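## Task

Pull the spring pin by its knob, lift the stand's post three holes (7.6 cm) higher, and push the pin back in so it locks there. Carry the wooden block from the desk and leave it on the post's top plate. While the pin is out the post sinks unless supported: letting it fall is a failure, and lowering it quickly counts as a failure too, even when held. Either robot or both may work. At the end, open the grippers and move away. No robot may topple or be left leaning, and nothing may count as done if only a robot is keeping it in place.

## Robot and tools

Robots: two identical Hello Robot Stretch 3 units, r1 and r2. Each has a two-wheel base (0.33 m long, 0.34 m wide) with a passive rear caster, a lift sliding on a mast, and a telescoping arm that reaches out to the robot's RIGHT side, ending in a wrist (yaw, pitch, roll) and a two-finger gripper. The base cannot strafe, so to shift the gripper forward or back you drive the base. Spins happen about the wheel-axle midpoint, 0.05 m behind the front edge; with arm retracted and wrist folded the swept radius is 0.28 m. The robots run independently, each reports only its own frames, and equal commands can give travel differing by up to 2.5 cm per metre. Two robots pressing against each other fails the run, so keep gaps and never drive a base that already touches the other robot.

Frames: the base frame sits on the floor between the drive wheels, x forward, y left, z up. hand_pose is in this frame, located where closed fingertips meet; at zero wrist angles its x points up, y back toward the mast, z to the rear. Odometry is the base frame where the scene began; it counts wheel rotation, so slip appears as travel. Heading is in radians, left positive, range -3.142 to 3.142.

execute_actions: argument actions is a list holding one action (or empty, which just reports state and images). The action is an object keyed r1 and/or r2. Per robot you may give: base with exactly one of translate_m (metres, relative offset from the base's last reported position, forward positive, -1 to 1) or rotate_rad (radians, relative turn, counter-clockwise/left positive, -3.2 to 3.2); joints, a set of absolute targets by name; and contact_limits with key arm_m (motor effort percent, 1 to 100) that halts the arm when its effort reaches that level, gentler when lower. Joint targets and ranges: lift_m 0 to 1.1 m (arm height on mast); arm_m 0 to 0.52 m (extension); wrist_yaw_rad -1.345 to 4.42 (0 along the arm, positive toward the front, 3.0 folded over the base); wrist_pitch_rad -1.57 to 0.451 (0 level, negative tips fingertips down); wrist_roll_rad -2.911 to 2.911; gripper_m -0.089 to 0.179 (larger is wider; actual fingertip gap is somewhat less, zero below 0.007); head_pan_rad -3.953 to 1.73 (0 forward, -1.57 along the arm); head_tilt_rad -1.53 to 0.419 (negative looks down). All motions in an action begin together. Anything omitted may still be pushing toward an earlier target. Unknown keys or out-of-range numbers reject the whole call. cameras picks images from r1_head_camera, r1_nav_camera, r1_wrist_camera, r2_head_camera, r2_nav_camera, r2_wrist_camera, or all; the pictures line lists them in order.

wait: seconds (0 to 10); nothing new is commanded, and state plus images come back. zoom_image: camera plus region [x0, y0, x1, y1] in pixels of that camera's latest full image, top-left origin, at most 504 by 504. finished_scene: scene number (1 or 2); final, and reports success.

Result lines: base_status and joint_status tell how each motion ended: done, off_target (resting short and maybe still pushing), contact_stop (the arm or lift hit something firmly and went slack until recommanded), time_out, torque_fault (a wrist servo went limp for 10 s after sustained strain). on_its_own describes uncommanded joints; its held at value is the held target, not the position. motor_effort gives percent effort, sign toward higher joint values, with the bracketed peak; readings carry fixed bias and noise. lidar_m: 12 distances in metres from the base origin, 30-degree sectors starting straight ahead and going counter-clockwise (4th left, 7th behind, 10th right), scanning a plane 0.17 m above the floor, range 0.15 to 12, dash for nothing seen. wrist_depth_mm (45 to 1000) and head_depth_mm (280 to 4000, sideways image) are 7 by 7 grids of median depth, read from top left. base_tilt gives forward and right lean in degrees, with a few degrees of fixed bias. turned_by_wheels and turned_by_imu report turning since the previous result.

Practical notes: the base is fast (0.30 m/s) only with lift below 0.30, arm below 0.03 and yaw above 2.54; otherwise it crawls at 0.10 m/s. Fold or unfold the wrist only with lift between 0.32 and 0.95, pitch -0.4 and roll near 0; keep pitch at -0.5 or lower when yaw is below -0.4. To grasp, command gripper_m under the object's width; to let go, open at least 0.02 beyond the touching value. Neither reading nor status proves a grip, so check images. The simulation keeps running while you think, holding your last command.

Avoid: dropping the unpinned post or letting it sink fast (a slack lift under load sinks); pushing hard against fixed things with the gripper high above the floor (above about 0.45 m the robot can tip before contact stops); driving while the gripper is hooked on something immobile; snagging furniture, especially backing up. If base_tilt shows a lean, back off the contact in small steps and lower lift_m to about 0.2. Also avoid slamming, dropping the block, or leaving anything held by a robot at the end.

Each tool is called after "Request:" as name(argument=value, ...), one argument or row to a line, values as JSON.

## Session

Request:
execute_actions(
  actions=[],
)

Scene clock: 0.00 s.
r1.base_odometry: x=+0.000 y=+0.000 heading=+0.000 (m, m, rad; r1's odometry frame)
r1.turned_by_wheels: +0.000 (rad since the last result)
r1.turned_by_imu: +0.000 (rad since the last result)
r1.base_tilt: forward=+0.6 right=-0.6 (deg)
r1.lidar_m: 1.96 3.30 3.42 3.30 1.88 1.01 0.85 0.85 0.96 1.10 1.10 1.24
r1.head_depth_mm: 1900 1850 1821 1808 1819 1808 1803 / 2111 2251 2233 2194 2162 2161 2044 / 2149 2835 2879 2792 2777 2640 2208 / 2165 3337 - 3814 3781 3117 2202 / 2194 3384 - - - 3155 2173 / 2227 3438 - - - 3075 2172 / 2241 3520 - - - 3008 2151
r1.base_status: not commanded
r1.joint_positions: lift_m=+0.530 arm_m=+0.002 wrist_yaw_rad=+2.859 wrist_pitch_rad=-0.347 wrist_roll_rad=+0.015 gripper_m=+0.037 head_pan_rad=+0.010 head_tilt_rad=-0.017
r1.joint_status: not commanded
r1.motor_effort: left_wheel=-1 right_wheel=-1 lift_m=+36 arm_m=+0 wrist_yaw_rad=+1 wrist_pitch_rad=+7 wrist_roll_rad=+0 gripper_m=-1 head_pan_rad=+0 head_tilt_rad=+2 (%)
r1.hand_pose: x=+0.0436 y=+0.0769 z=+0.5584 quat_wxyz=(+0.219, +0.711, +0.022, +0.667) (m; r1's base frame)
r1.wrist_depth_mm: - - - - - - - / - - - - - - - / - - - - - - - / - - - - - - - / - - - - - - - / 883 885 - 905 942 943 956 / 753 - 754 780 759 793 805
r2.base_odometry: x=+0.000 y=+0.000 heading=+0.000 (m, m, rad; r2's odometry frame)
r2.turned_by_wheels: +0.000 (rad since the last result)
r2.turned_by_imu: +0.000 (rad since the last result)
r2.base_tilt: forward=-0.5 right=-0.9 (deg)
r2.lidar_m: 3.30 3.89 1.86 3.48 1.86 1.02 0.86 0.86 0.97 1.61 2.60 2.95
r2.head_depth_mm: 1756 2568 3895 - - 3391 2246 / 1758 2553 - - - 3008 2239 / 1747 2568 - - - 3371 2232 / 1320 2581 - - - 3362 2246 / 1755 2276 3861 3794 3787 3391 2236 / 1762 2571 3713 3788 3671 3348 2219 / 1784 2598 3535 3548 3550 3325 2231
r2.base_status: not commanded
r2.joint_positions: lift_m=+0.529 arm_m=+0.002 wrist_yaw_rad=+2.931 wrist_pitch_rad=-0.584 wrist_roll_rad=-0.005 gripper_m=+0.037 head_pan_rad=+0.005 head_tilt_rad=+0.012
r2.joint_status: not commanded
r2.motor_effort: left_wheel=+0 right_wheel=+0 lift_m=+22 arm_m=+0 wrist_yaw_rad=+0 wrist_pitch_rad=+4 wrist_roll_rad=+0 gripper_m=+0 head_pan_rad=+0 head_tilt_rad=+2 (%)
r2.hand_pose: x=+0.0208 y=+0.0492 z=+0.5067 quat_wxyz=(+0.274, +0.693, +0.132, +0.654) (m; r2's base frame)
r2.wrist_depth_mm: - - - - - - - / - - - - - - - / - - - - - - - / 992 - 967 969 980 979 997 / 848 834 875 870 859 845 840 / 730 734 - 742 750 728 731 / 643 648 - 658 634 644 644
pictures: r1_head_camera (sideways: a quarter turn clockwise sets it upright), r1_nav_camera (sideways: a quarter turn counterclockwise sets it upright), r1_wrist_camera, r2_head_camera (sideways: a quarter turn clockwise sets it upright), r2_nav_camera (sideways: a quarter turn counterclockwise sets it upright), r2_wrist_camera
Images, in order (width x height): r1_head_camera 896x504, r1_nav_camera 672x504, r1_wrist_camera 644x364, r2_head_camera 896x504, r2_nav_camera 672x504, r2_wrist_camera 644x364.

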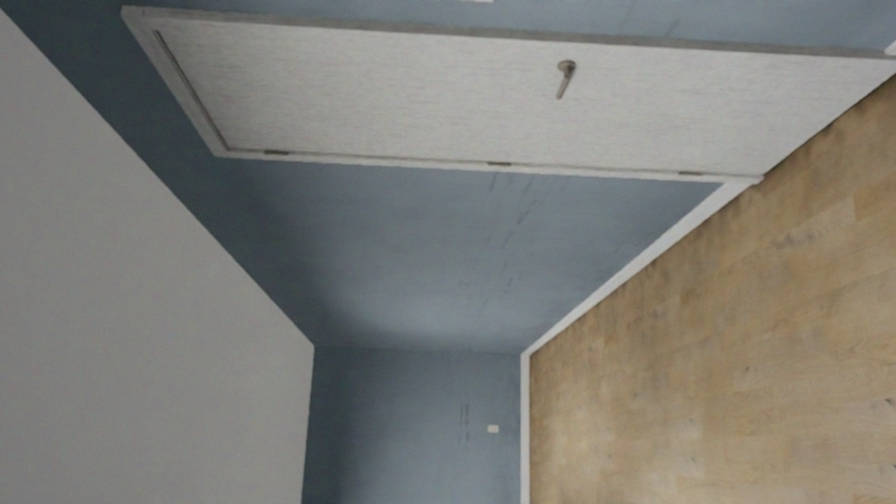

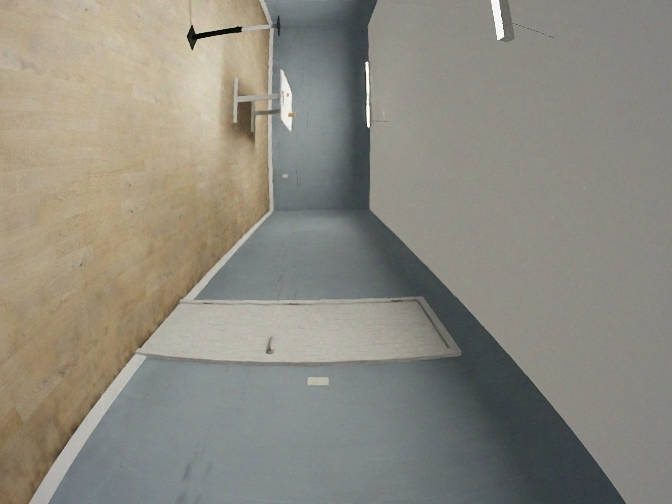

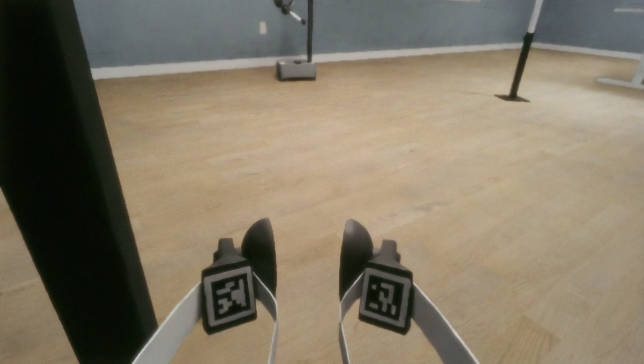

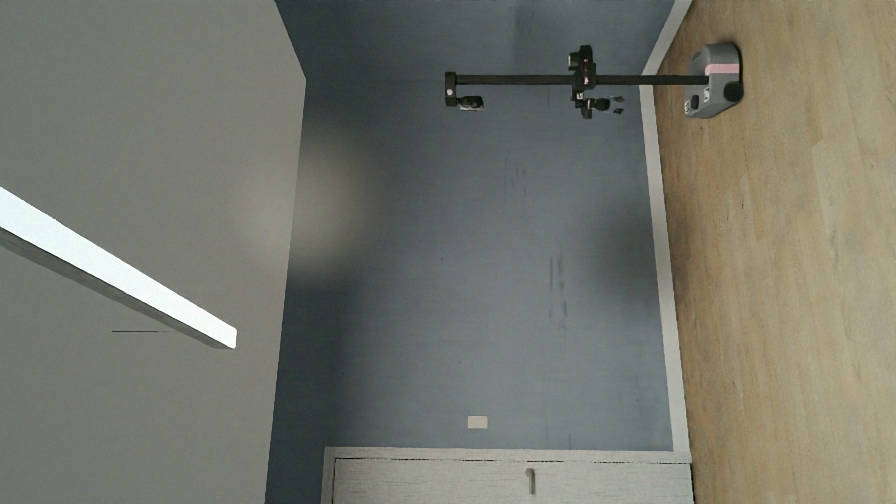

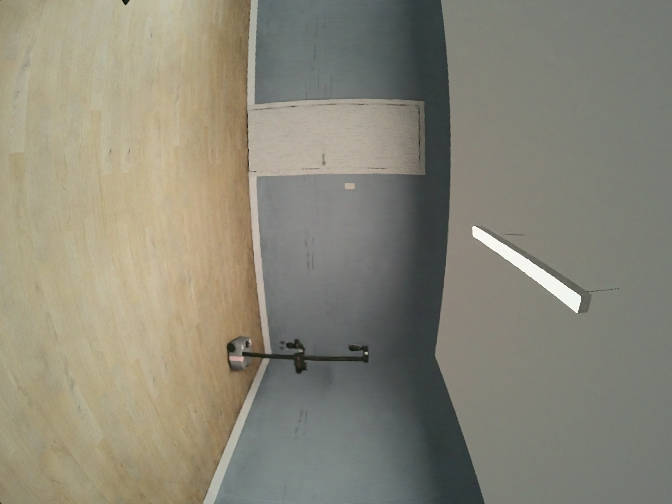

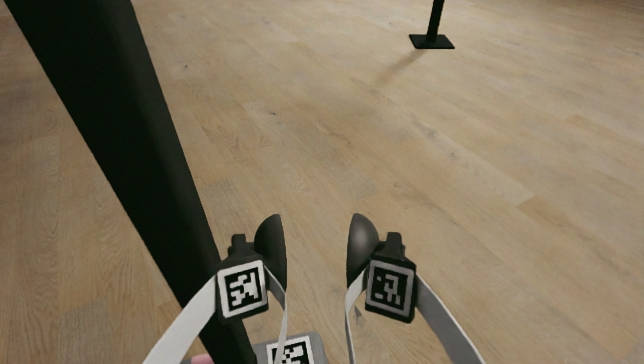

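Request:
execute_actions(
  actions=[
    {"r1":{"joints":{"head_pan_rad":0.85,"head_tilt_rad":-0.3,"lift_m":0.28}},"r2":{"joints":{"head_pan_rad":1.25,"head_tilt_rad":-0.35,"lift_m":0.28}}},
  ],
  cameras=["r1_head_camera","r2_head_camera"],
)

Scene clock: 4.73 s.
r1.base_odometry: x=+0.000 y=+0.000 heading=+0.000 (m, m, rad; r1's odometry frame)
r1.turned_by_wheels: +0.000 (rad since the last result)
r1.turned_by_imu: +0.001 (rad since the last result)
r1.base_tilt: forward=+0.5 right=-0.6 (deg)
r1.lidar_m: 1.96 3.31 3.43 3.31 1.88 1.01 0.85 0.85 0.96 1.10 1.10 1.23
r1.head_depth_mm: - - - - 2686 1952 1552 / - - - - 2663 1966 1546 / - - - - 2647 1945 1545 / - - - - 2617 1931 1546 / - - - - 2595 1916 1538 / - - - - 2581 1905 1526 / - - - 3853 2565 1901 1523
r1.base_status: not commanded
r1.joint_positions: lift_m=+0.280 arm_m=+0.002 wrist_yaw_rad=+2.859 wrist_pitch_rad=-0.348 wrist_roll_rad=+0.015 gripper_m=+0.037 head_pan_rad=+0.843 head_tilt_rad=-0.296
r1.joint_status: all done
r1.motor_effort: left_wheel=-1(1) right_wheel=+0(0) lift_m=+27(31) arm_m=-1(1) wrist_yaw_rad=+0(0) wrist_pitch_rad=+8(8) wrist_roll_rad=+0(0) gripper_m=+1(0) head_pan_rad=+3(30) head_tilt_rad=-2(21) (%)
r1.hand_pose: x=+0.0435 y=+0.0768 z=+0.3090 quat_wxyz=(+0.220, +0.711, +0.022, +0.667) (m; r1's base frame)
r1.wrist_depth_mm: - - - - - - - / - - - - - - - / - - - - - - - / - 876 906 904 942 924 971 / - 680 721 709 716 713 752 / 545 567 - 573 590 586 592 / 467 - 476 483 472 496 507
r2.base_odometry: x=+0.000 y=+0.000 heading=+0.000 (m, m, rad; r2's odometry frame)
r2.turned_by_wheels: +0.000 (rad since the last result)
r2.turned_by_imu: +0.001 (rad since the last result)
r2.base_tilt: forward=-0.5 right=-0.9 (deg)
r2.lidar_m: 3.30 3.88 1.87 3.48 1.86 1.02 0.86 0.86 0.97 1.61 2.60 2.94
r2.head_depth_mm: 3928 - - - 2494 1822 1441 / - - - 3366 2363 1830 1439 / - - - 3819 2475 1813 1437 / - - - 3899 2467 1802 1435 / - - - 3518 2453 1790 1429 / - - - 3857 2447 1806 1424 / - - - 3862 2442 1791 1420
r2.base_status: not commanded
r2.joint_positions: lift_m=+0.280 arm_m=+0.002 wrist_yaw_rad=+2.931 wrist_pitch_rad=-0.584 wrist_roll_rad=-0.005 gripper_m=+0.037 head_pan_rad=+1.243 head_tilt_rad=-0.345
r2.joint_status: all done
r2.motor_effort: left_wheel=+0(0) right_wheel=-1(0) lift_m=+16(16) arm_m=+0(0) wrist_yaw_rad=+0(1) wrist_pitch_rad=+5(5) wrist_roll_rad=+0(0) gripper_m=+0(0) head_pan_rad=+2(29) head_tilt_rad=-2(25) (%)
r2.hand_pose: x=+0.0208 y=+0.0492 z=+0.2577 quat_wxyz=(+0.274, +0.693, +0.132, +0.654) (m; r2's base frame)
r2.wrist_depth_mm: - - - - - - - / 931 959 926 905 945 925 931 / 724 - 723 735 725 729 723 / 597 - 600 589 593 590 598 / 511 508 547 529 527 508 505 / - - - - 452 443 441 / - - - - 385 390 389
pictures: r1_head_camera (sideways: a quarter turn clockwise sets it upright), r2_head_camera (sideways: a quarter turn clockwise sets it upright)
Images, in order (width x height): r1_head_camera 896x504, r2_head_camera 896x504.

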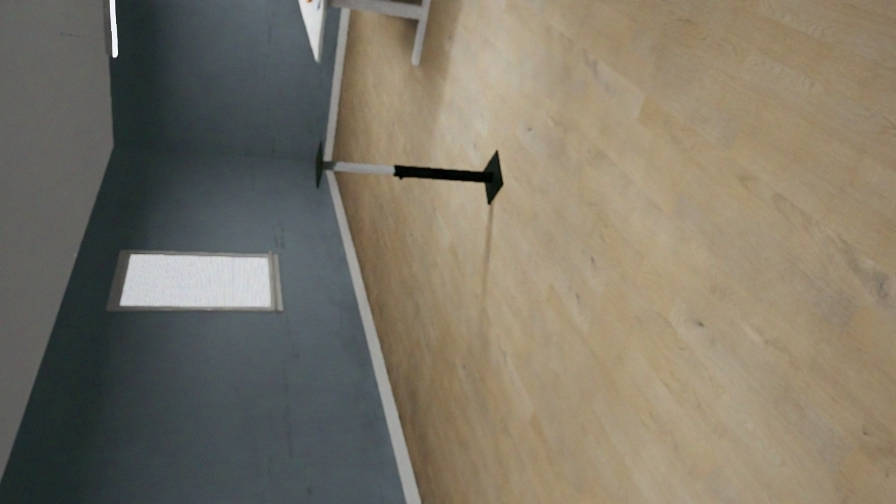

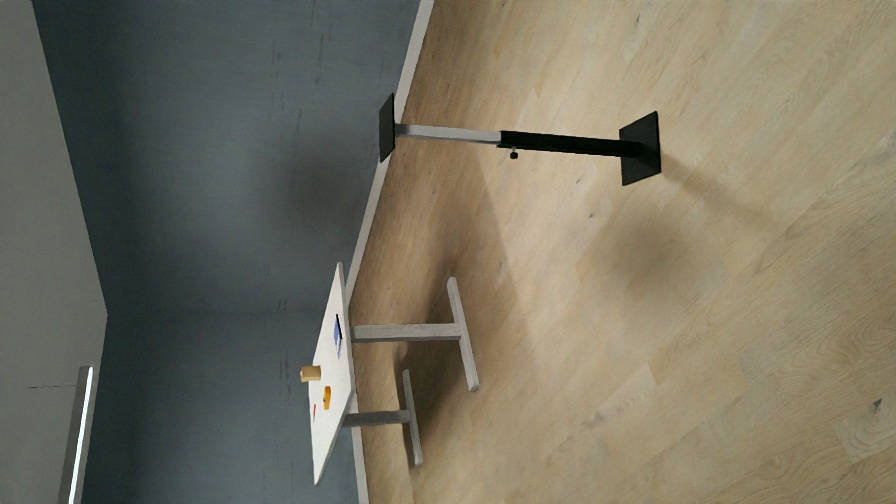

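Request:
execute_actions(
  actions=[
    {"r1":{"base":{"rotate_rad":0.59},"joints":{"head_pan_rad":0,"head_tilt_rad":-0.5}},"r2":{"base":{"rotate_rad":1.48}}},
  ],
  cameras=[],
)

Request:
execute_actions(
  actions=[
    {"r1":{"base":{"translate_m":1}},"r2":{"base":{"translate_m":1}}},
  ],
  cameras=[],
)

Request:
execute_actions(
  actions=[
    {"r1":{"base":{"translate_m":1}},"r2":{"base":{"translate_m":0.86},"joints":{"head_pan_rad":-1.57,"head_tilt_rad":-0.8}}},
  ],
  cameras=["r1_head_camera","r2_head_camera"],
)

Scene clock: 17.70 s.
r1.base_odometry: x=+0.000 y=+0.000 heading=+0.590 (m, m, rad; r1's odometry frame)
r1.turned_by_wheels: +0.590 (rad since the last result)
r1.turned_by_imu: +0.590 (rad since the last result)
r1.base_tilt: forward=+0.5 right=-0.8 (deg)
r1.lidar_m: 3.30 3.32 3.70 1.68 0.98 0.85 0.85 0.99 1.10 1.10 1.28 2.21
r1.head_depth_mm: - - 3871 2584 1988 1591 1332 / - - 3853 2607 1967 1578 1327 / - - 3778 2581 1951 1577 1319 / - - 3701 2570 1948 1570 1322 / - - 3491 2554 1944 1569 1314 / - - 3682 2536 1929 1565 1318 / - - 3722 2547 1937 1555 1315
r1.base_status: done
r1.joint_positions: lift_m=+0.280 arm_m=+0.002 wrist_yaw_rad=+2.859 wrist_pitch_rad=-0.348 wrist_roll_rad=+0.015 gripper_m=+0.037 head_pan_rad=+0.007 head_tilt_rad=-0.494
r1.joint_status: all done
r1.motor_effort: left_wheel=-2(7) right_wheel=+1(9) lift_m=+27(28) arm_m=-1(1) wrist_yaw_rad=+0(0) wrist_pitch_rad=+8(8) wrist_roll_rad=+0(0) gripper_m=+1(0) head_pan_rad=-2(32) head_tilt_rad=-2(20) (%)
r1.hand_pose: x=+0.0435 y=+0.0768 z=+0.3090 quat_wxyz=(+0.220, +0.711, +0.022, +0.667) (m; r1's base frame)
r1.wrist_depth_mm: - - - - - - - / - - - - - - - / - - - - - - - / - 862 880 905 930 948 983 / - 688 725 716 731 727 742 / 540 571 - 574 595 588 595 / 468 - 481 484 478 495 503
r2.base_odometry: x=+0.000 y=+0.000 heading=+1.480 (m, m, rad; r2's odometry frame)
r2.turned_by_wheels: +1.480 (rad since the last result)
r2.turned_by_imu: +1.501 (rad since the last result)
r2.base_tilt: forward=-0.6 right=-0.9 (deg)
r2.lidar_m: 3.48 2.28 1.09 0.87 0.86 0.92 1.41 2.60 2.82 3.29 3.89 1.87
r2.head_depth_mm: 1343 1464 1609 1779 2019 1814 1442 / 1190 1287 1402 1534 1690 1745 1436 / 1075 1155 1238 1339 1458 1605 1435 / 974 1041 1114 1194 1281 1398 1411 / 895 947 1005 1068 1145 1233 1315 / 824 871 921 976 1038 1105 1192 / 766 804 844 893 945 1005 1072
r2.base_status: done
r2.joint_positions: lift_m=+0.280 arm_m=+0.002 wrist_yaw_rad=+2.931 wrist_pitch_rad=-0.584 wrist_roll_rad=-0.005 gripper_m=+0.037 head_pan_rad=+1.243 head_tilt_rad=-0.346
r2.joint_status: not commanded
r2.motor_effort: left_wheel=-2(5) right_wheel=+2(7) lift_m=+16(16) arm_m=+0(0) wrist_yaw_rad=+0(0) wrist_pitch_rad=+5(5) wrist_roll_rad=+0(0) gripper_m=+0(0) head_pan_rad=+2(3) head_tilt_rad=-2(2) (%)
r2.hand_pose: x=+0.0208 y=+0.0492 z=+0.2577 quat_wxyz=(+0.274, +0.693, +0.132, +0.654) (m; r2's base frame)
r2.wrist_depth_mm: - 801 905 - - - - / 710 858 904 920 914 930 928 / 740 - 734 724 717 723 719 / 600 - 599 596 599 599 588 / 517 510 539 533 521 506 501 / - - - - 456 445 445 / - - - - 389 392 390
pictures: none
No camera images: the call's "cameras" was empty. Leave "cameras" out to get every camera's image.

Scene clock: 22.63 s.
r1.base_odometry: x=+0.831 y=+0.556 heading=+0.590 (m, m, rad; r1's odometry frame)
r1.turned_by_wheels: +0.000 (rad since the last result)
r1.turned_by_imu: +0.003 (rad since the last result)
r1.base_tilt: forward=+0.6 right=-0.6 (deg)
r1.lidar_m: 2.31 2.74 3.42 3.42 2.08 1.82 1.81 1.57 1.36 1.37 1.57 2.82
r1.head_depth_mm: - - 3885 2605 1981 1579 1327 / - - 3776 2575 1978 1582 1318 / - - 3774 2577 1960 1580 1323 / - - 3740 2563 1944 1581 1320 / - - 3778 2540 1937 1567 1313 / - - 3487 2487 1944 1560 1312 / - - 3675 2525 1932 1556 1304
r1.base_status: done
r1.joint_positions: lift_m=+0.280 arm_m=+0.002 wrist_yaw_rad=+2.859 wrist_pitch_rad=-0.348 wrist_roll_rad=+0.015 gripper_m=+0.037 head_pan_rad=+0.007 head_tilt_rad=-0.495
r1.joint_status: not commanded
r1.motor_effort: left_wheel=-2(5) right_wheel=+2(10) lift_m=+27(27) arm_m=-1(1) wrist_yaw_rad=+0(2) wrist_pitch_rad=+8(8) wrist_roll_rad=+0(0) gripper_m=-1(0) head_pan_rad=-2(2) head_tilt_rad=-3(3) (%)
r1.hand_pose: x=+0.0435 y=+0.0768 z=+0.3089 quat_wxyz=(+0.220, +0.711, +0.022, +0.667) (m; r1's base frame)
r1.wrist_depth_mm: - - - - - - - / - - - - - - - / - - - - - - - / - 879 901 922 922 953 973 / - 691 717 709 742 723 731 / 544 568 - 575 594 586 603 / 471 - 479 493 473 497 497
r2.base_odometry: x=+0.091 y=+0.996 heading=+1.480 (m, m, rad; r2's odometry frame)
r2.turned_by_wheels: +0.000 (rad since the last result)
r2.turned_by_imu: +0.004 (rad since the last result)
r2.base_tilt: forward=-0.5 right=-0.8 (deg)
r2.lidar_m: 2.47 3.27 1.57 1.26 1.25 1.34 2.06 3.51 2.72 3.55 1.05 3.82
r2.head_depth_mm: 1978 2118 2332 2626 2518 1824 1442 / 1736 1895 2029 2260 2348 1833 1432 / 1568 1672 1807 1964 2124 1802 1440 / 1422 1508 1612 1745 1870 1815 1455 / 1305 1370 1468 1567 1680 1747 1430 / 1204 1270 1340 1427 1516 1604 1426 / 1121 1171 1236 1306 1388 1465 1432
r2.base_status: done
r2.joint_positions: lift_m=+0.280 arm_m=+0.002 wrist_yaw_rad=+2.931 wrist_pitch_rad=-0.584 wrist_roll_rad=-0.005 gripper_m=+0.037 head_pan_rad=+1.243 head_tilt_rad=-0.346
r2.joint_status: not commanded
r2.motor_effort: left_wheel=-2(6) right_wheel=+1(7) lift_m=+16(16) arm_m=+0(0) wrist_yaw_rad=-1(0) wrist_pitch_rad=+5(5) wrist_roll_rad=+0(0) gripper_m=+0(0) head_pan_rad=+4(2) head_tilt_rad=-1(2) (%)
r2.hand_pose: x=+0.0207 y=+0.0491 z=+0.2576 quat_wxyz=(+0.274, +0.693, +0.132, +0.654) (m; r2's base frame)
r2.wrist_depth_mm: - - - - - - - / 913 972 917 923 907 926 932 / 735 - 727 726 726 723 730 / 597 - 605 598 599 602 595 / 505 505 539 534 522 505 506 / - - - - 451 446 445 / - - - - 385 394 391
pictures: none
No camera images: the call's "cameras" was empty. Leave "cameras" out to get every camera's image.

Scene clock: 27.57 s.
r1.base_odometry: x=+1.662 y=+1.112 heading=+0.590 (m, m, rad; r1's odometry frame)
r1.turned_by_wheels: +0.000 (rad since the last result)
r1.turned_by_imu: +0.003 (rad since the last result)
r1.base_tilt: forward=+0.5 right=-0.6 (deg)
r1.lidar_m: 2.87 1.35 3.15 3.15 3.19 2.78 2.78 1.89 1.63 1.63 1.92 3.40
r1.head_depth_mm: - - 3850 2607 1971 1590 1332 / - 3662 3845 2558 1945 1583 1326 / - - 3554 2584 1958 1571 1317 / - - 3702 2566 1940 1571 1316 / - - 3697 2535 1943 1560 1310 / - - 3689 2514 1932 1557 1311 / - - 3484 2421 1796 1556 1312
r1.base_status: done
r1.joint_positions: lift_m=+0.280 arm_m=+0.002 wrist_yaw_rad=+2.859 wrist_pitch_rad=-0.348 wrist_roll_rad=+0.015 gripper_m=+0.037 head_pan_rad=+0.007 head_tilt_rad=-0.495
r1.joint_status: not commanded
r1.motor_effort: left_wheel=-2(5) right_wheel=+1(10) lift_m=+29(27) arm_m=-1(1) wrist_yaw_rad=+0(1) wrist_pitch_rad=+8(8) wrist_roll_rad=+0(0) gripper_m=+0(1) head_pan_rad=-2(2) head_tilt_rad=-3(3) (%)
r1.hand_pose: x=+0.0435 y=+0.0767 z=+0.3089 quat_wxyz=(+0.220, +0.711, +0.022, +0.667) (m; r1's base frame)
r1.wrist_depth_mm: - - - - - - - / - - - - - - - / - - - - - - - / - 873 900 921 925 961 970 / - 687 716 695 721 721 736 / 549 567 - 573 597 590 604 / 461 - 485 485 476 496 503
r2.base_odometry: x=+0.169 y=+1.852 heading=+1.480 (m, m, rad; r2's odometry frame)
r2.turned_by_wheels: +0.000 (rad since the last result)
r2.turned_by_imu: +0.004 (rad since the last result)
r2.base_tilt: forward=-0.6 right=-0.8 (deg)
r2.lidar_m: 2.73 4.14 1.99 1.59 1.58 1.71 2.61 4.32 2.17 0.83 3.19 1.63
r2.head_depth_mm: 3426 2904 2193 1817 1508 1297 1133 / 3224 3058 2050 1824 1511 1293 1125 / 3054 2989 2174 1713 1448 1282 1127 / 2953 3000 2260 1789 1491 1286 1131 / 2812 3019 2232 1800 1503 1283 1122 / 2752 2897 2220 1812 1488 1274 1122 / 2640 2836 2228 1776 1489 1274 1114
r2.base_status: done
r2.joint_positions: lift_m=+0.280 arm_m=+0.002 wrist_yaw_rad=+2.931 wrist_pitch_rad=-0.584 wrist_roll_rad=-0.005 gripper_m=+0.037 head_pan_rad=-1.563 head_tilt_rad=-0.791
r2.joint_status: all done
r2.motor_effort: left_wheel=-1(5) right_wheel=+1(6) lift_m=+16(16) arm_m=+0(0) wrist_yaw_rad=+0(1) wrist_pitch_rad=+5(5) wrist_roll_rad=+0(0) gripper_m=+0(0) head_pan_rad=-3(32) head_tilt_rad=-3(30) (%)
r2.hand_pose: x=+0.0207 y=+0.0491 z=+0.2576 quat_wxyz=(+0.274, +0.693, +0.132, +0.654) (m; r2's base frame)
r2.wrist_depth_mm: - - - - - - - / 922 946 933 895 925 903 933 / 726 - 719 719 710 719 724 / 596 - 600 600 592 599 596 / 509 507 543 531 516 506 511 / - - - - 454 444 438 / - - - - 385 391 394
pictures: r1_head_camera (sideways: a quarter turn clockwise sets it upright), r2_head_camera (sideways: a quarter turn clockwise sets it upright)
Images, in order (width x height): r1_head_camera 896x504, r2_head_camera 896x504.

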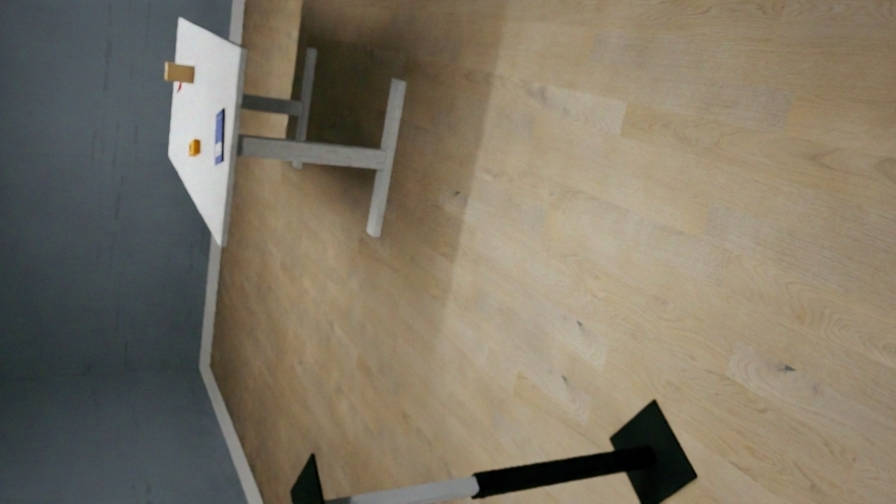

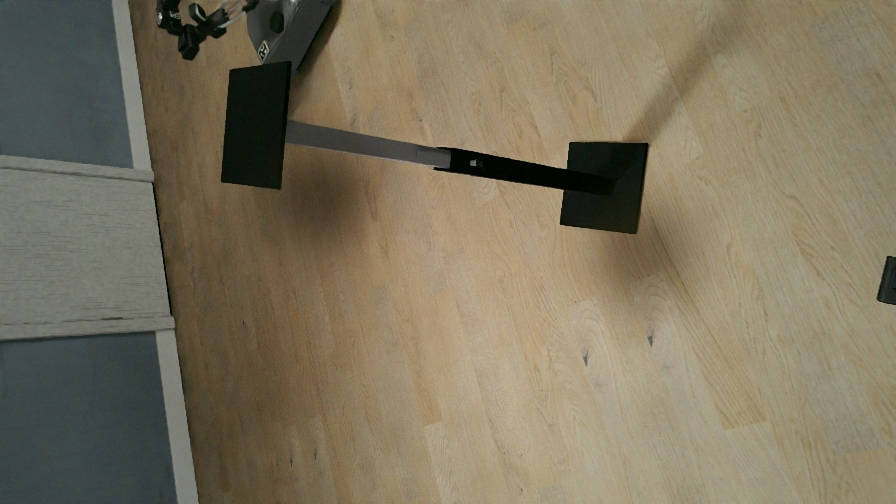

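Request:
execute_actions(
  actions=[
    {"r1":{"base":{"translate_m":0.67}},"r2":{"base":{"rotate_rad":-0.125},"joints":{"lift_m":0.4,"wrist_pitch_rad":-0.4}}},
  ],
  cameras=[],
)

Request:
execute_actions(
  actions=[
    {"r1":{"base":{"rotate_rad":2.31},"joints":{"head_pan_rad":-1.57,"head_tilt_rad":-0.8}},"r2":{"joints":{"wrist_yaw_rad":0,"gripper_m":0.06}}},
  ],
  cameras=[],
)

Request:
execute_actions(
  actions=[
    {"r1":{"joints":{"lift_m":0.62,"wrist_yaw_rad":0,"wrist_pitch_rad":-0.1,"gripper_m":0.13}},"r2":{"joints":{"wrist_pitch_rad":0,"arm_m":0.25}}},
  ],
  cameras=["r1_head_camera","r2_head_camera","r1_wrist_camera","r2_wrist_camera"],
)

Scene clock: 38.03 s.
r1.base_odometry: x=+2.219 y=+1.485 heading=+0.590 (m, m, rad; r1's odometry frame)
r1.turned_by_wheels: +0.000 (rad since the last result)
r1.turned_by_imu: +0.003 (rad since the last result)
r1.base_tilt: forward=+0.5 right=-0.6 (deg)
r1.lidar_m: 2.20 0.78 2.95 2.96 3.48 3.43 3.44 2.09 1.80 1.83 2.14 3.80
r1.head_depth_mm: - - 3172 2622 1974 1593 1326 / - - 2230 2398 1970 1574 1319 / - - 3344 2471 1966 1575 1320 / - - 3508 2562 1940 1569 1320 / - - 3745 2580 1925 1569 1309 / - - 3674 2537 1933 1556 1315 / - - 3653 2544 1933 1559 1310
r1.base_status: done
r1.joint_positions: lift_m=+0.280 arm_m=+0.002 wrist_yaw_rad=+2.859 wrist_pitch_rad=-0.349 wrist_roll_rad=+0.015 gripper_m=+0.037 head_pan_rad=+0.007 head_tilt_rad=-0.495
r1.joint_status: not commanded
r1.motor_effort: left_wheel=-2(5) right_wheel=+1(10) lift_m=+29(29) arm_m=-1(1) wrist_yaw_rad=+1(0) wrist_pitch_rad=+8(8) wrist_roll_rad=+0(0) gripper_m=-1(0) head_pan_rad=-2(2) head_tilt_rad=-2(2) (%)
r1.hand_pose: x=+0.0435 y=+0.0767 z=+0.3088 quat_wxyz=(+0.220, +0.711, +0.022, +0.667) (m; r1's base frame)
r1.wrist_depth_mm: - - - - - - - / - - - - - - - / - - - - - - - / - 874 904 912 926 879 966 / - 678 721 709 720 726 727 / 546 570 - 580 584 598 601 / 471 - 481 481 478 497 504
r2.base_odometry: x=+0.169 y=+1.852 heading=+1.355 (m, m, rad; r2's odometry frame)
r2.turned_by_wheels: -0.125 (rad since the last result)
r2.turned_by_imu: -0.126 (rad since the last result)
r2.base_tilt: forward=-0.6 right=-0.8 (deg)
r2.lidar_m: 1.63 4.45 2.22 1.63 1.59 1.64 2.26 4.32 4.51 0.83 3.19 3.31
r2.head_depth_mm: 3778 3046 2291 1833 1511 1294 1133 / 3505 3025 2277 1811 1508 1291 1128 / 3310 1578 1811 1756 1503 1289 1133 / 3152 3024 2017 1747 1427 1282 1123 / 2960 2998 2257 1793 1500 1278 1132 / 2808 2980 2249 1791 1490 1275 1119 / 2697 2833 2229 1789 1483 1277 1119
r2.base_status: done
r2.joint_positions: lift_m=+0.400 arm_m=+0.002 wrist_yaw_rad=+2.931 wrist_pitch_rad=-0.419 wrist_roll_rad=-0.005 gripper_m=+0.037 head_pan_rad=-1.563 head_tilt_rad=-0.791
r2.joint_status: all done
r2.motor_effort: left_wheel=+1(6) right_wheel=-1(7) lift_m=+27(30) arm_m=+0(0) wrist_yaw_rad=+0(0) wrist_pitch_rad=+7(7) wrist_roll_rad=+0(0) gripper_m=+0(0) head_pan_rad=-1(2) head_tilt_rad=-5(4) (%)
r2.hand_pose: x=+0.0257 y=+0.0724 z=+0.4120 quat_wxyz=(+0.219, +0.701, +0.074, +0.674) (m; r2's base frame)
r2.wrist_depth_mm: - - - - - - - / - - - - - - - / - - - - - - - / 999 - - - - - - / 822 - 833 823 823 818 793 / 677 684 - 677 699 671 666 / 575 577 577 580 567 579 577
pictures: none
No camera images: the call's "cameras" was empty. Leave "cameras" out to get every camera's image.

Scene clock: 40.63 s.
r1.base_odometry: x=+2.219 y=+1.485 heading=+2.900 (m, m, rad; r1's odometry frame)
r1.turned_by_wheels: +2.310 (rad since the last result)
r1.turned_by_imu: +2.300 (rad since the last result)
r1.base_tilt: forward=+0.5 right=-0.6 (deg)
r1.lidar_m: 3.63 3.44 2.73 1.90 1.84 1.88 2.49 2.20 4.44 0.77 2.95 3.01
r1.head_depth_mm: 3456 2634 2108 1762 1493 1299 1160 / 3248 2634 2114 1749 1483 1302 1153 / 3135 2378 2048 1745 1486 1301 1148 / 2808 858 1808 1671 1441 1297 1147 / 2842 2566 2042 1745 1481 1299 1151 / 2731 2652 2100 1743 1483 1294 1154 / 2625 2653 2094 1738 1479 1297 1147
r1.base_status: done
r1.joint_positions: lift_m=+0.280 arm_m=+0.002 wrist_yaw_rad=+2.859 wrist_pitch_rad=-0.349 wrist_roll_rad=+0.015 gripper_m=+0.037 head_pan_rad=-1.563 head_tilt_rad=-0.791
r1.joint_status: all done
r1.motor_effort: left_wheel=-2(8) right_wheel=+2(12) lift_m=+28(27) arm_m=-1(0) wrist_yaw_rad=+0(2) wrist_pitch_rad=+8(8) wrist_roll_rad=+0(0) gripper_m=+0(0) head_pan_rad=-2(29) head_tilt_rad=-5(26) (%)
r1.hand_pose: x=+0.0435 y=+0.0767 z=+0.3088 quat_wxyz=(+0.220, +0.711, +0.022, +0.667) (m; r1's base frame)
r1.wrist_depth_mm: - - - - - - - / - - - - - - - / - - - - - - - / - 889 881 899 922 955 971 / - 692 725 699 728 730 750 / 541 569 - 586 604 592 600 / 470 - 485 489 480 497 501
r2.base_odometry: x=+0.169 y=+1.852 heading=+1.355 (m, m, rad; r2's odometry frame)
r2.turned_by_wheels: +0.000 (rad since the last result)
r2.turned_by_imu: +0.000 (rad since the last result)
r2.base_tilt: forward=-0.6 right=-0.8 (deg)
r2.lidar_m: 1.63 4.45 2.21 1.63 1.59 1.64 2.26 4.33 4.49 0.83 3.20 3.34
r2.head_depth_mm: 3723 3047 2297 1813 1512 1293 1130 / 3594 3018 2280 1807 1508 1292 1130 / 3320 3055 2109 1756 1494 1291 1136 / 3060 1722 1901 1758 1420 1282 1166 / 2976 2970 2235 1783 1499 1288 1123 / 2833 3006 2231 1799 1500 1280 1122 / 2698 2873 2243 1786 1485 1276 1118
r2.base_status: not commanded
r2.joint_positions: lift_m=+0.400 arm_m=+0.002 wrist_yaw_rad=+0.003 wrist_pitch_rad=-0.419 wrist_roll_rad=-0.005 gripper_m=+0.060 head_pan_rad=-1.563 head_tilt_rad=-0.791
r2.joint_status: all done
r2.motor_effort: left_wheel=+0(1) right_wheel=-2(2) lift_m=+28(28) arm_m=+0(0) wrist_yaw_rad=-4(5) wrist_pitch_rad=+7(7) wrist_roll_rad=+0(0) gripper_m=+0(76) head_pan_rad=-2(2) head_tilt_rad=-4(4) (%)
r2.hand_pose: x=-0.0208 y=-0.3711 z=+0.4120 quat_wxyz=(+0.694, +0.149, -0.689, -0.146) (m; r2's base frame)
r2.wrist_depth_mm: - - - - - - - / - - - - - - - / - - - - - - - / - - 996 968 994 - - / 811 817 847 772 848 806 792 / 686 675 - 669 - 672 664 / 580 571 588 591 573 579 570
pictures: none
No camera images: the call's "cameras" was empty. Leave "cameras" out to get every camera's image.

Scene clock: 44.57 s.
r1.base_odometry: x=+2.219 y=+1.485 heading=+2.900 (m, m, rad; r1's odometry frame)
r1.turned_by_wheels: +0.000 (rad since the last result)
r1.turned_by_imu: +0.001 (rad since the last result)
r1.base_tilt: forward=+0.3 right=-0.8 (deg)
r1.lidar_m: 3.62 3.43 2.73 1.91 1.84 1.88 2.49 2.20 4.45 0.77 2.95 3.03
r1.head_depth_mm: 3411 2673 2118 1755 1492 1295 1195 / 3265 2644 2090 1755 1491 1298 1189 / 3127 2476 1993 1737 1485 1328 - / 2816 856 1816 1661 1461 1325 1151 / 2832 2560 2037 1748 1479 1300 1151 / 2754 2628 2112 1733 1488 1304 1150 / 2610 2655 2096 1729 1488 1295 1150
r1.base_status: not commanded
r1.joint_positions: lift_m=+0.620 arm_m=+0.002 wrist_yaw_rad=+0.003 wrist_pitch_rad=-0.123 wrist_roll_rad=+0.015 gripper_m=+0.130 head_pan_rad=-1.563 head_tilt_rad=-0.791
r1.joint_status: all done
r1.motor_effort: left_wheel=-2(2) right_wheel=+2(2) lift_m=+44(45) arm_m=+0(0) wrist_yaw_rad=+0(1) wrist_pitch_rad=+10(11) wrist_roll_rad=-1(0) gripper_m=+2(81) head_pan_rad=-2(2) head_tilt_rad=-4(4) (%)
r1.hand_pose: x=-0.0208 y=-0.3980 z=+0.7030 quat_wxyz=(+0.701, +0.044, -0.711, -0.043) (m; r1's base frame)
r1.wrist_depth_mm: - - - 580 - - - / - - - - - - - / - - - - - - - / - - - - - - - / - - - - - - - / - - - - - - - / - - - - - - -
r2.base_odometry: x=+0.169 y=+1.852 heading=+1.355 (m, m, rad; r2's odometry frame)
r2.turned_by_wheels: +0.000 (rad since the last result)
r2.turned_by_imu: +0.000 (rad since the last result)
r2.base_tilt: forward=-0.5 right=-0.8 (deg)
r2.lidar_m: 1.63 4.44 2.22 1.63 1.59 1.63 2.26 4.33 4.51 0.83 3.19 3.32
r2.head_depth_mm: 3788 3059 2273 1818 1507 1292 1134 / 3541 3037 2286 1805 1508 1293 1130 / 3353 3026 2105 1752 1504 - 1128 / 1484 1689 1893 1754 1497 1255 1122 / 2904 2989 2239 1808 1497 1281 1121 / 2785 2994 2229 1782 1485 1277 1125 / 2735 2874 2262 1776 1490 1272 1118
r2.base_status: not commanded
r2.joint_positions: lift_m=+0.400 arm_m=+0.250 wrist_yaw_rad=+0.002 wrist_pitch_rad=-0.022 wrist_roll_rad=-0.005 gripper_m=+0.060 head_pan_rad=-1.563 head_tilt_rad=-0.791
r2.joint_status: all done
r2.motor_effort: left_wheel=+1(1) right_wheel=-1(1) lift_m=+28(28) arm_m=+3(4) wrist_yaw_rad=-3(4) wrist_pitch_rad=+9(8) wrist_roll_rad=+0(0) gripper_m=+0(0) head_pan_rad=-3(3) head_tilt_rad=-4(3) (%)
r2.hand_pose: x=-0.0210 y=-0.6504 z=+0.5086 quat_wxyz=(+0.709, +0.009, -0.705, -0.007) (m; r2's base frame)
r2.wrist_depth_mm: - - - - - - - / - - - - - - - / - - - - - - - / - - - - - - - / - - - - - - - / - - - - - - - / 963 907 955 881 924 919 915
pictures: r1_head_camera (sideways: a quarter turn clockwise sets it upright), r1_wrist_camera, r2_head_camera (sideways: a quarter turn clockwise sets it upright), r2_wrist_camera
Images, in order (width x height): r1_head_camera 896x504, r1_wrist_camera 644x364, r2_head_camera 896x504, r2_wrist_camera 644x364.

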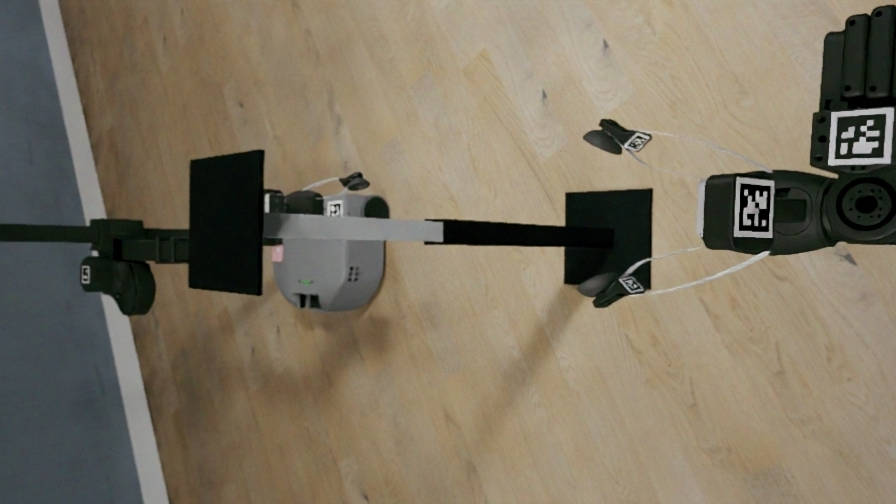

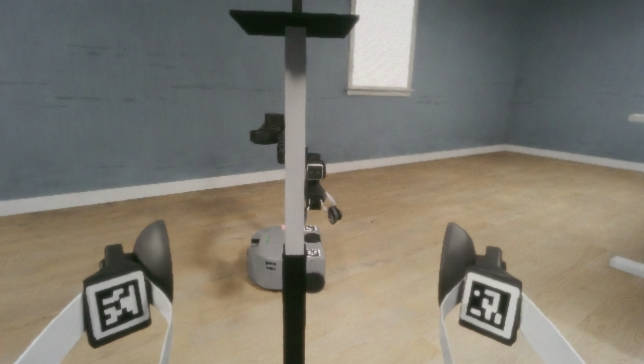

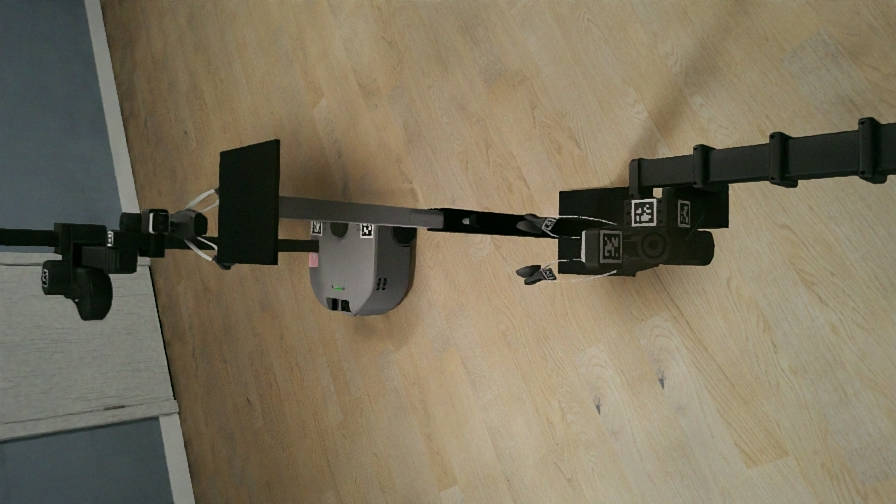

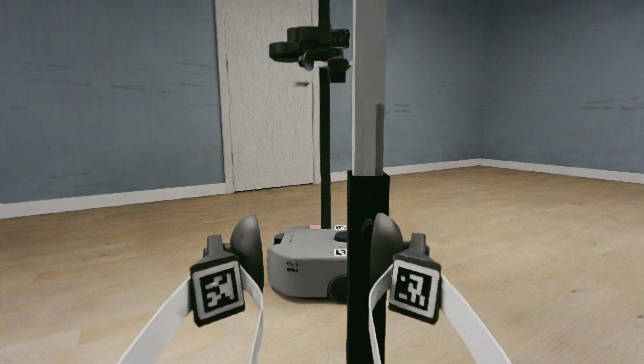

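Request:
execute_actions(
  actions=[
    {"r1":{"base":{"translate_m":0.015},"joints":{"arm_m":0.36,"wrist_pitch_rad":0}},"r2":{"base":{"translate_m":-0.043},"joints":{"lift_m":0.388,"gripper_m":0.09}}},
  ],
  cameras=[],
)

Request:
execute_actions(
  actions=[
    {"r2":{"joints":{"arm_m":0.38}}},
  ],
  cameras=["r1_wrist_camera","r2_wrist_camera"],
)

Scene clock: 51.27 s.
r1.base_odometry: x=+2.204 y=+1.489 heading=+2.899 (m, m, rad; r1's odometry frame)
r1.turned_by_wheels: +0.000 (rad since the last result)
r1.turned_by_imu: +0.001 (rad since the last result)
r1.base_tilt: forward=+0.5 right=-0.8 (deg)
r1.lidar_m: 3.61 3.43 2.74 1.92 1.84 1.88 2.50 2.21 4.40 0.78 2.95 3.03
r1.head_depth_mm: 3426 2639 2104 1744 1491 1319 1164 / 3249 2637 2105 1833 - 1294 1138 / 3146 859 2111 - 1466 1302 1152 / 2869 1462 1843 1742 1422 1296 1154 / 2831 2572 2033 1740 1484 1295 1153 / 2725 2655 2102 1730 1485 1301 1148 / 2590 2649 2094 1730 1487 1294 1146
r1.base_status: done
r1.joint_positions: lift_m=+0.620 arm_m=+0.360 wrist_yaw_rad=+0.001 wrist_pitch_rad=-0.024 wrist_roll_rad=+0.015 gripper_m=+0.130 head_pan_rad=-1.563 head_tilt_rad=-0.791
r1.joint_status: all done
r1.motor_effort: left_wheel=-2(4) right_wheel=+2(7) lift_m=+45(45) arm_m=+6(7) wrist_yaw_rad=+0(2) wrist_pitch_rad=+10(12) wrist_roll_rad=+0(0) gripper_m=+0(0) head_pan_rad=-2(2) head_tilt_rad=-4(5) (%)
r1.hand_pose: x=-0.0211 y=-0.7601 z=+0.7282 quat_wxyz=(+0.702, +0.009, -0.712, -0.008) (m; r1's base frame)
r1.wrist_depth_mm: - - - 227 - - - / - - - - - - - / - - - - - - - / - - - - - - - / - - - - - - - / - - - - - - - / - - - 450 - - -
r2.base_odometry: x=+0.160 y=+1.810 heading=+1.355 (m, m, rad; r2's odometry frame)
r2.turned_by_wheels: +0.000 (rad since the last result)
r2.turned_by_imu: +0.001 (rad since the last result)
r2.base_tilt: forward=-0.5 right=-0.8 (deg)
r2.lidar_m: 1.68 4.48 2.18 1.61 1.57 1.61 2.23 4.29 4.41 0.83 3.20 3.37
r2.head_depth_mm: 3826 3019 2301 1833 1501 1293 1131 / 3516 3087 2278 1823 1517 1292 1129 / 3378 2981 2160 1801 1497 - 1131 / 1526 1094 1846 1696 1486 1255 1119 / 2911 3010 2166 1793 1505 1293 1122 / 2847 3018 2216 1787 1491 1280 1122 / 2714 2887 2222 1788 1483 1276 1117
r2.base_status: done
r2.joint_positions: lift_m=+0.388 arm_m=+0.250 wrist_yaw_rad=+0.002 wrist_pitch_rad=-0.022 wrist_roll_rad=-0.005 gripper_m=+0.090 head_pan_rad=-1.563 head_tilt_rad=-0.791
r2.joint_status: all done
r2.motor_effort: left_wheel=+1(3) right_wheel=-2(5) lift_m=+16(25) arm_m=+3(3) wrist_yaw_rad=-3(3) wrist_pitch_rad=+8(8) wrist_roll_rad=+0(0) gripper_m=+0(79) head_pan_rad=-2(2) head_tilt_rad=-4(4) (%)
r2.hand_pose: x=-0.0210 y=-0.6504 z=+0.4974 quat_wxyz=(+0.709, +0.009, -0.705, -0.007) (m; r2's base frame)
r2.wrist_depth_mm: - - - 585 - - - / - - - - - - - / - - - - - - - / - - - - - - - / - - - - - - - / - - - - - - - / 929 916 909 861 888 881 873
pictures: none
No camera images: the call's "cameras" was empty. Leave "cameras" out to get every camera's image.

Scene clock: 53.47 s.
r1.base_odometry: x=+2.204 y=+1.489 heading=+2.899 (m, m, rad; r1's odometry frame)
r1.turned_by_wheels: +0.000 (rad since the last result)
r1.turned_by_imu: +0.000 (rad since the last result)
r1.base_tilt: forward=+0.6 right=-0.6 (deg)
r1.lidar_m: 3.61 3.42 2.74 1.91 1.84 1.88 2.50 2.21 4.43 0.78 2.94 3.03
r1.head_depth_mm: 3417 2636 2111 1751 1483 1328 1164 / 3259 2647 2100 1843 - 1300 1132 / 3116 856 2082 - 1478 1298 1153 / 2809 1461 1279 1707 1411 1295 1154 / 2810 2576 2051 1733 1485 1292 1152 / 2711 2650 2095 1737 1481 1296 1150 / 2624 2625 2106 1741 1478 1295 1152
r1.base_status: not commanded
r1.joint_positions: lift_m=+0.620 arm_m=+0.360 wrist_yaw_rad=+0.001 wrist_pitch_rad=-0.024 wrist_roll_rad=+0.015 gripper_m=+0.130 head_pan_rad=-1.563 head_tilt_rad=-0.791
r1.joint_status: not commanded
r1.motor_effort: left_wheel=-2(2) right_wheel=+1(2) lift_m=+45(45) arm_m=+6(6) wrist_yaw_rad=+0(1) wrist_pitch_rad=+10(10) wrist_roll_rad=+0(0) gripper_m=-1(1) head_pan_rad=-2(2) head_tilt_rad=-5(5) (%)
r1.hand_pose: x=-0.0211 y=-0.7601 z=+0.7282 quat_wxyz=(+0.702, +0.009, -0.712, -0.008) (m; r1's base frame)
r1.wrist_depth_mm: - - - 228 - - - / - - - - - - - / - - - - - - - / - - - - - - - / - - - - - - - / - - - - - - - / - - - - - - -
r2.base_odometry: x=+0.160 y=+1.810 heading=+1.355 (m, m, rad; r2's odometry frame)
r2.turned_by_wheels: +0.000 (rad since the last result)
r2.turned_by_imu: +0.000 (rad since the last result)
r2.base_tilt: forward=-0.5 right=-0.8 (deg)
r2.lidar_m: 1.68 4.49 2.19 1.60 1.57 1.62 2.23 4.29 4.48 0.82 3.22 3.36
r2.head_depth_mm: 3869 3094 2285 1813 1517 1289 1133 / 3605 3043 2264 1801 1504 1289 1129 / 3373 3039 2179 1819 1571 1303 1116 / 1528 1100 1844 1667 1452 1283 1125 / 2876 3025 2154 1801 1495 1281 1121 / 2819 3004 2238 1785 1490 1277 1114 / 2689 2892 2225 1780 1496 1276 1119
r2.base_status: not commanded
r2.joint_positions: lift_m=+0.388 arm_m=+0.380 wrist_yaw_rad=+0.002 wrist_pitch_rad=-0.022 wrist_roll_rad=-0.005 gripper_m=+0.090 head_pan_rad=-1.563 head_tilt_rad=-0.791
r2.joint_status: all done
r2.motor_effort: left_wheel=+0(1) right_wheel=-1(1) lift_m=+16(16) arm_m=+3(4) wrist_yaw_rad=-3(3) wrist_pitch_rad=+8(8) wrist_roll_rad=+0(0) gripper_m=+0(0) head_pan_rad=-4(3) head_tilt_rad=-4(5) (%)
r2.hand_pose: x=-0.0210 y=-0.7804 z=+0.4974 quat_wxyz=(+0.709, +0.009, -0.705, -0.007) (m; r2's base frame)
r2.wrist_depth_mm: - - - 201 - - - / - - - 206 - - - / - - - 212 - - - / - - - 217 - - - / - - - 214 - - - / - - - 218 - - - / 939 919 899 228 917 885 892
pictures: r1_wrist_camera, r2_wrist_camera
Images, in order (width x height): r1_wrist_camera 644x364, r2_wrist_camera 644x364.

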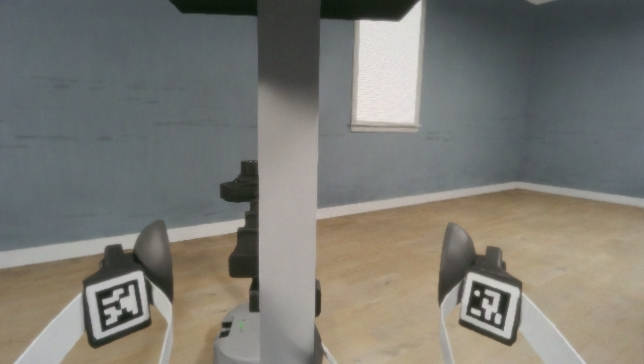

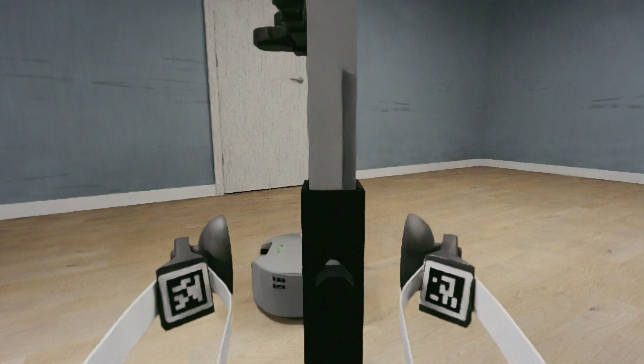

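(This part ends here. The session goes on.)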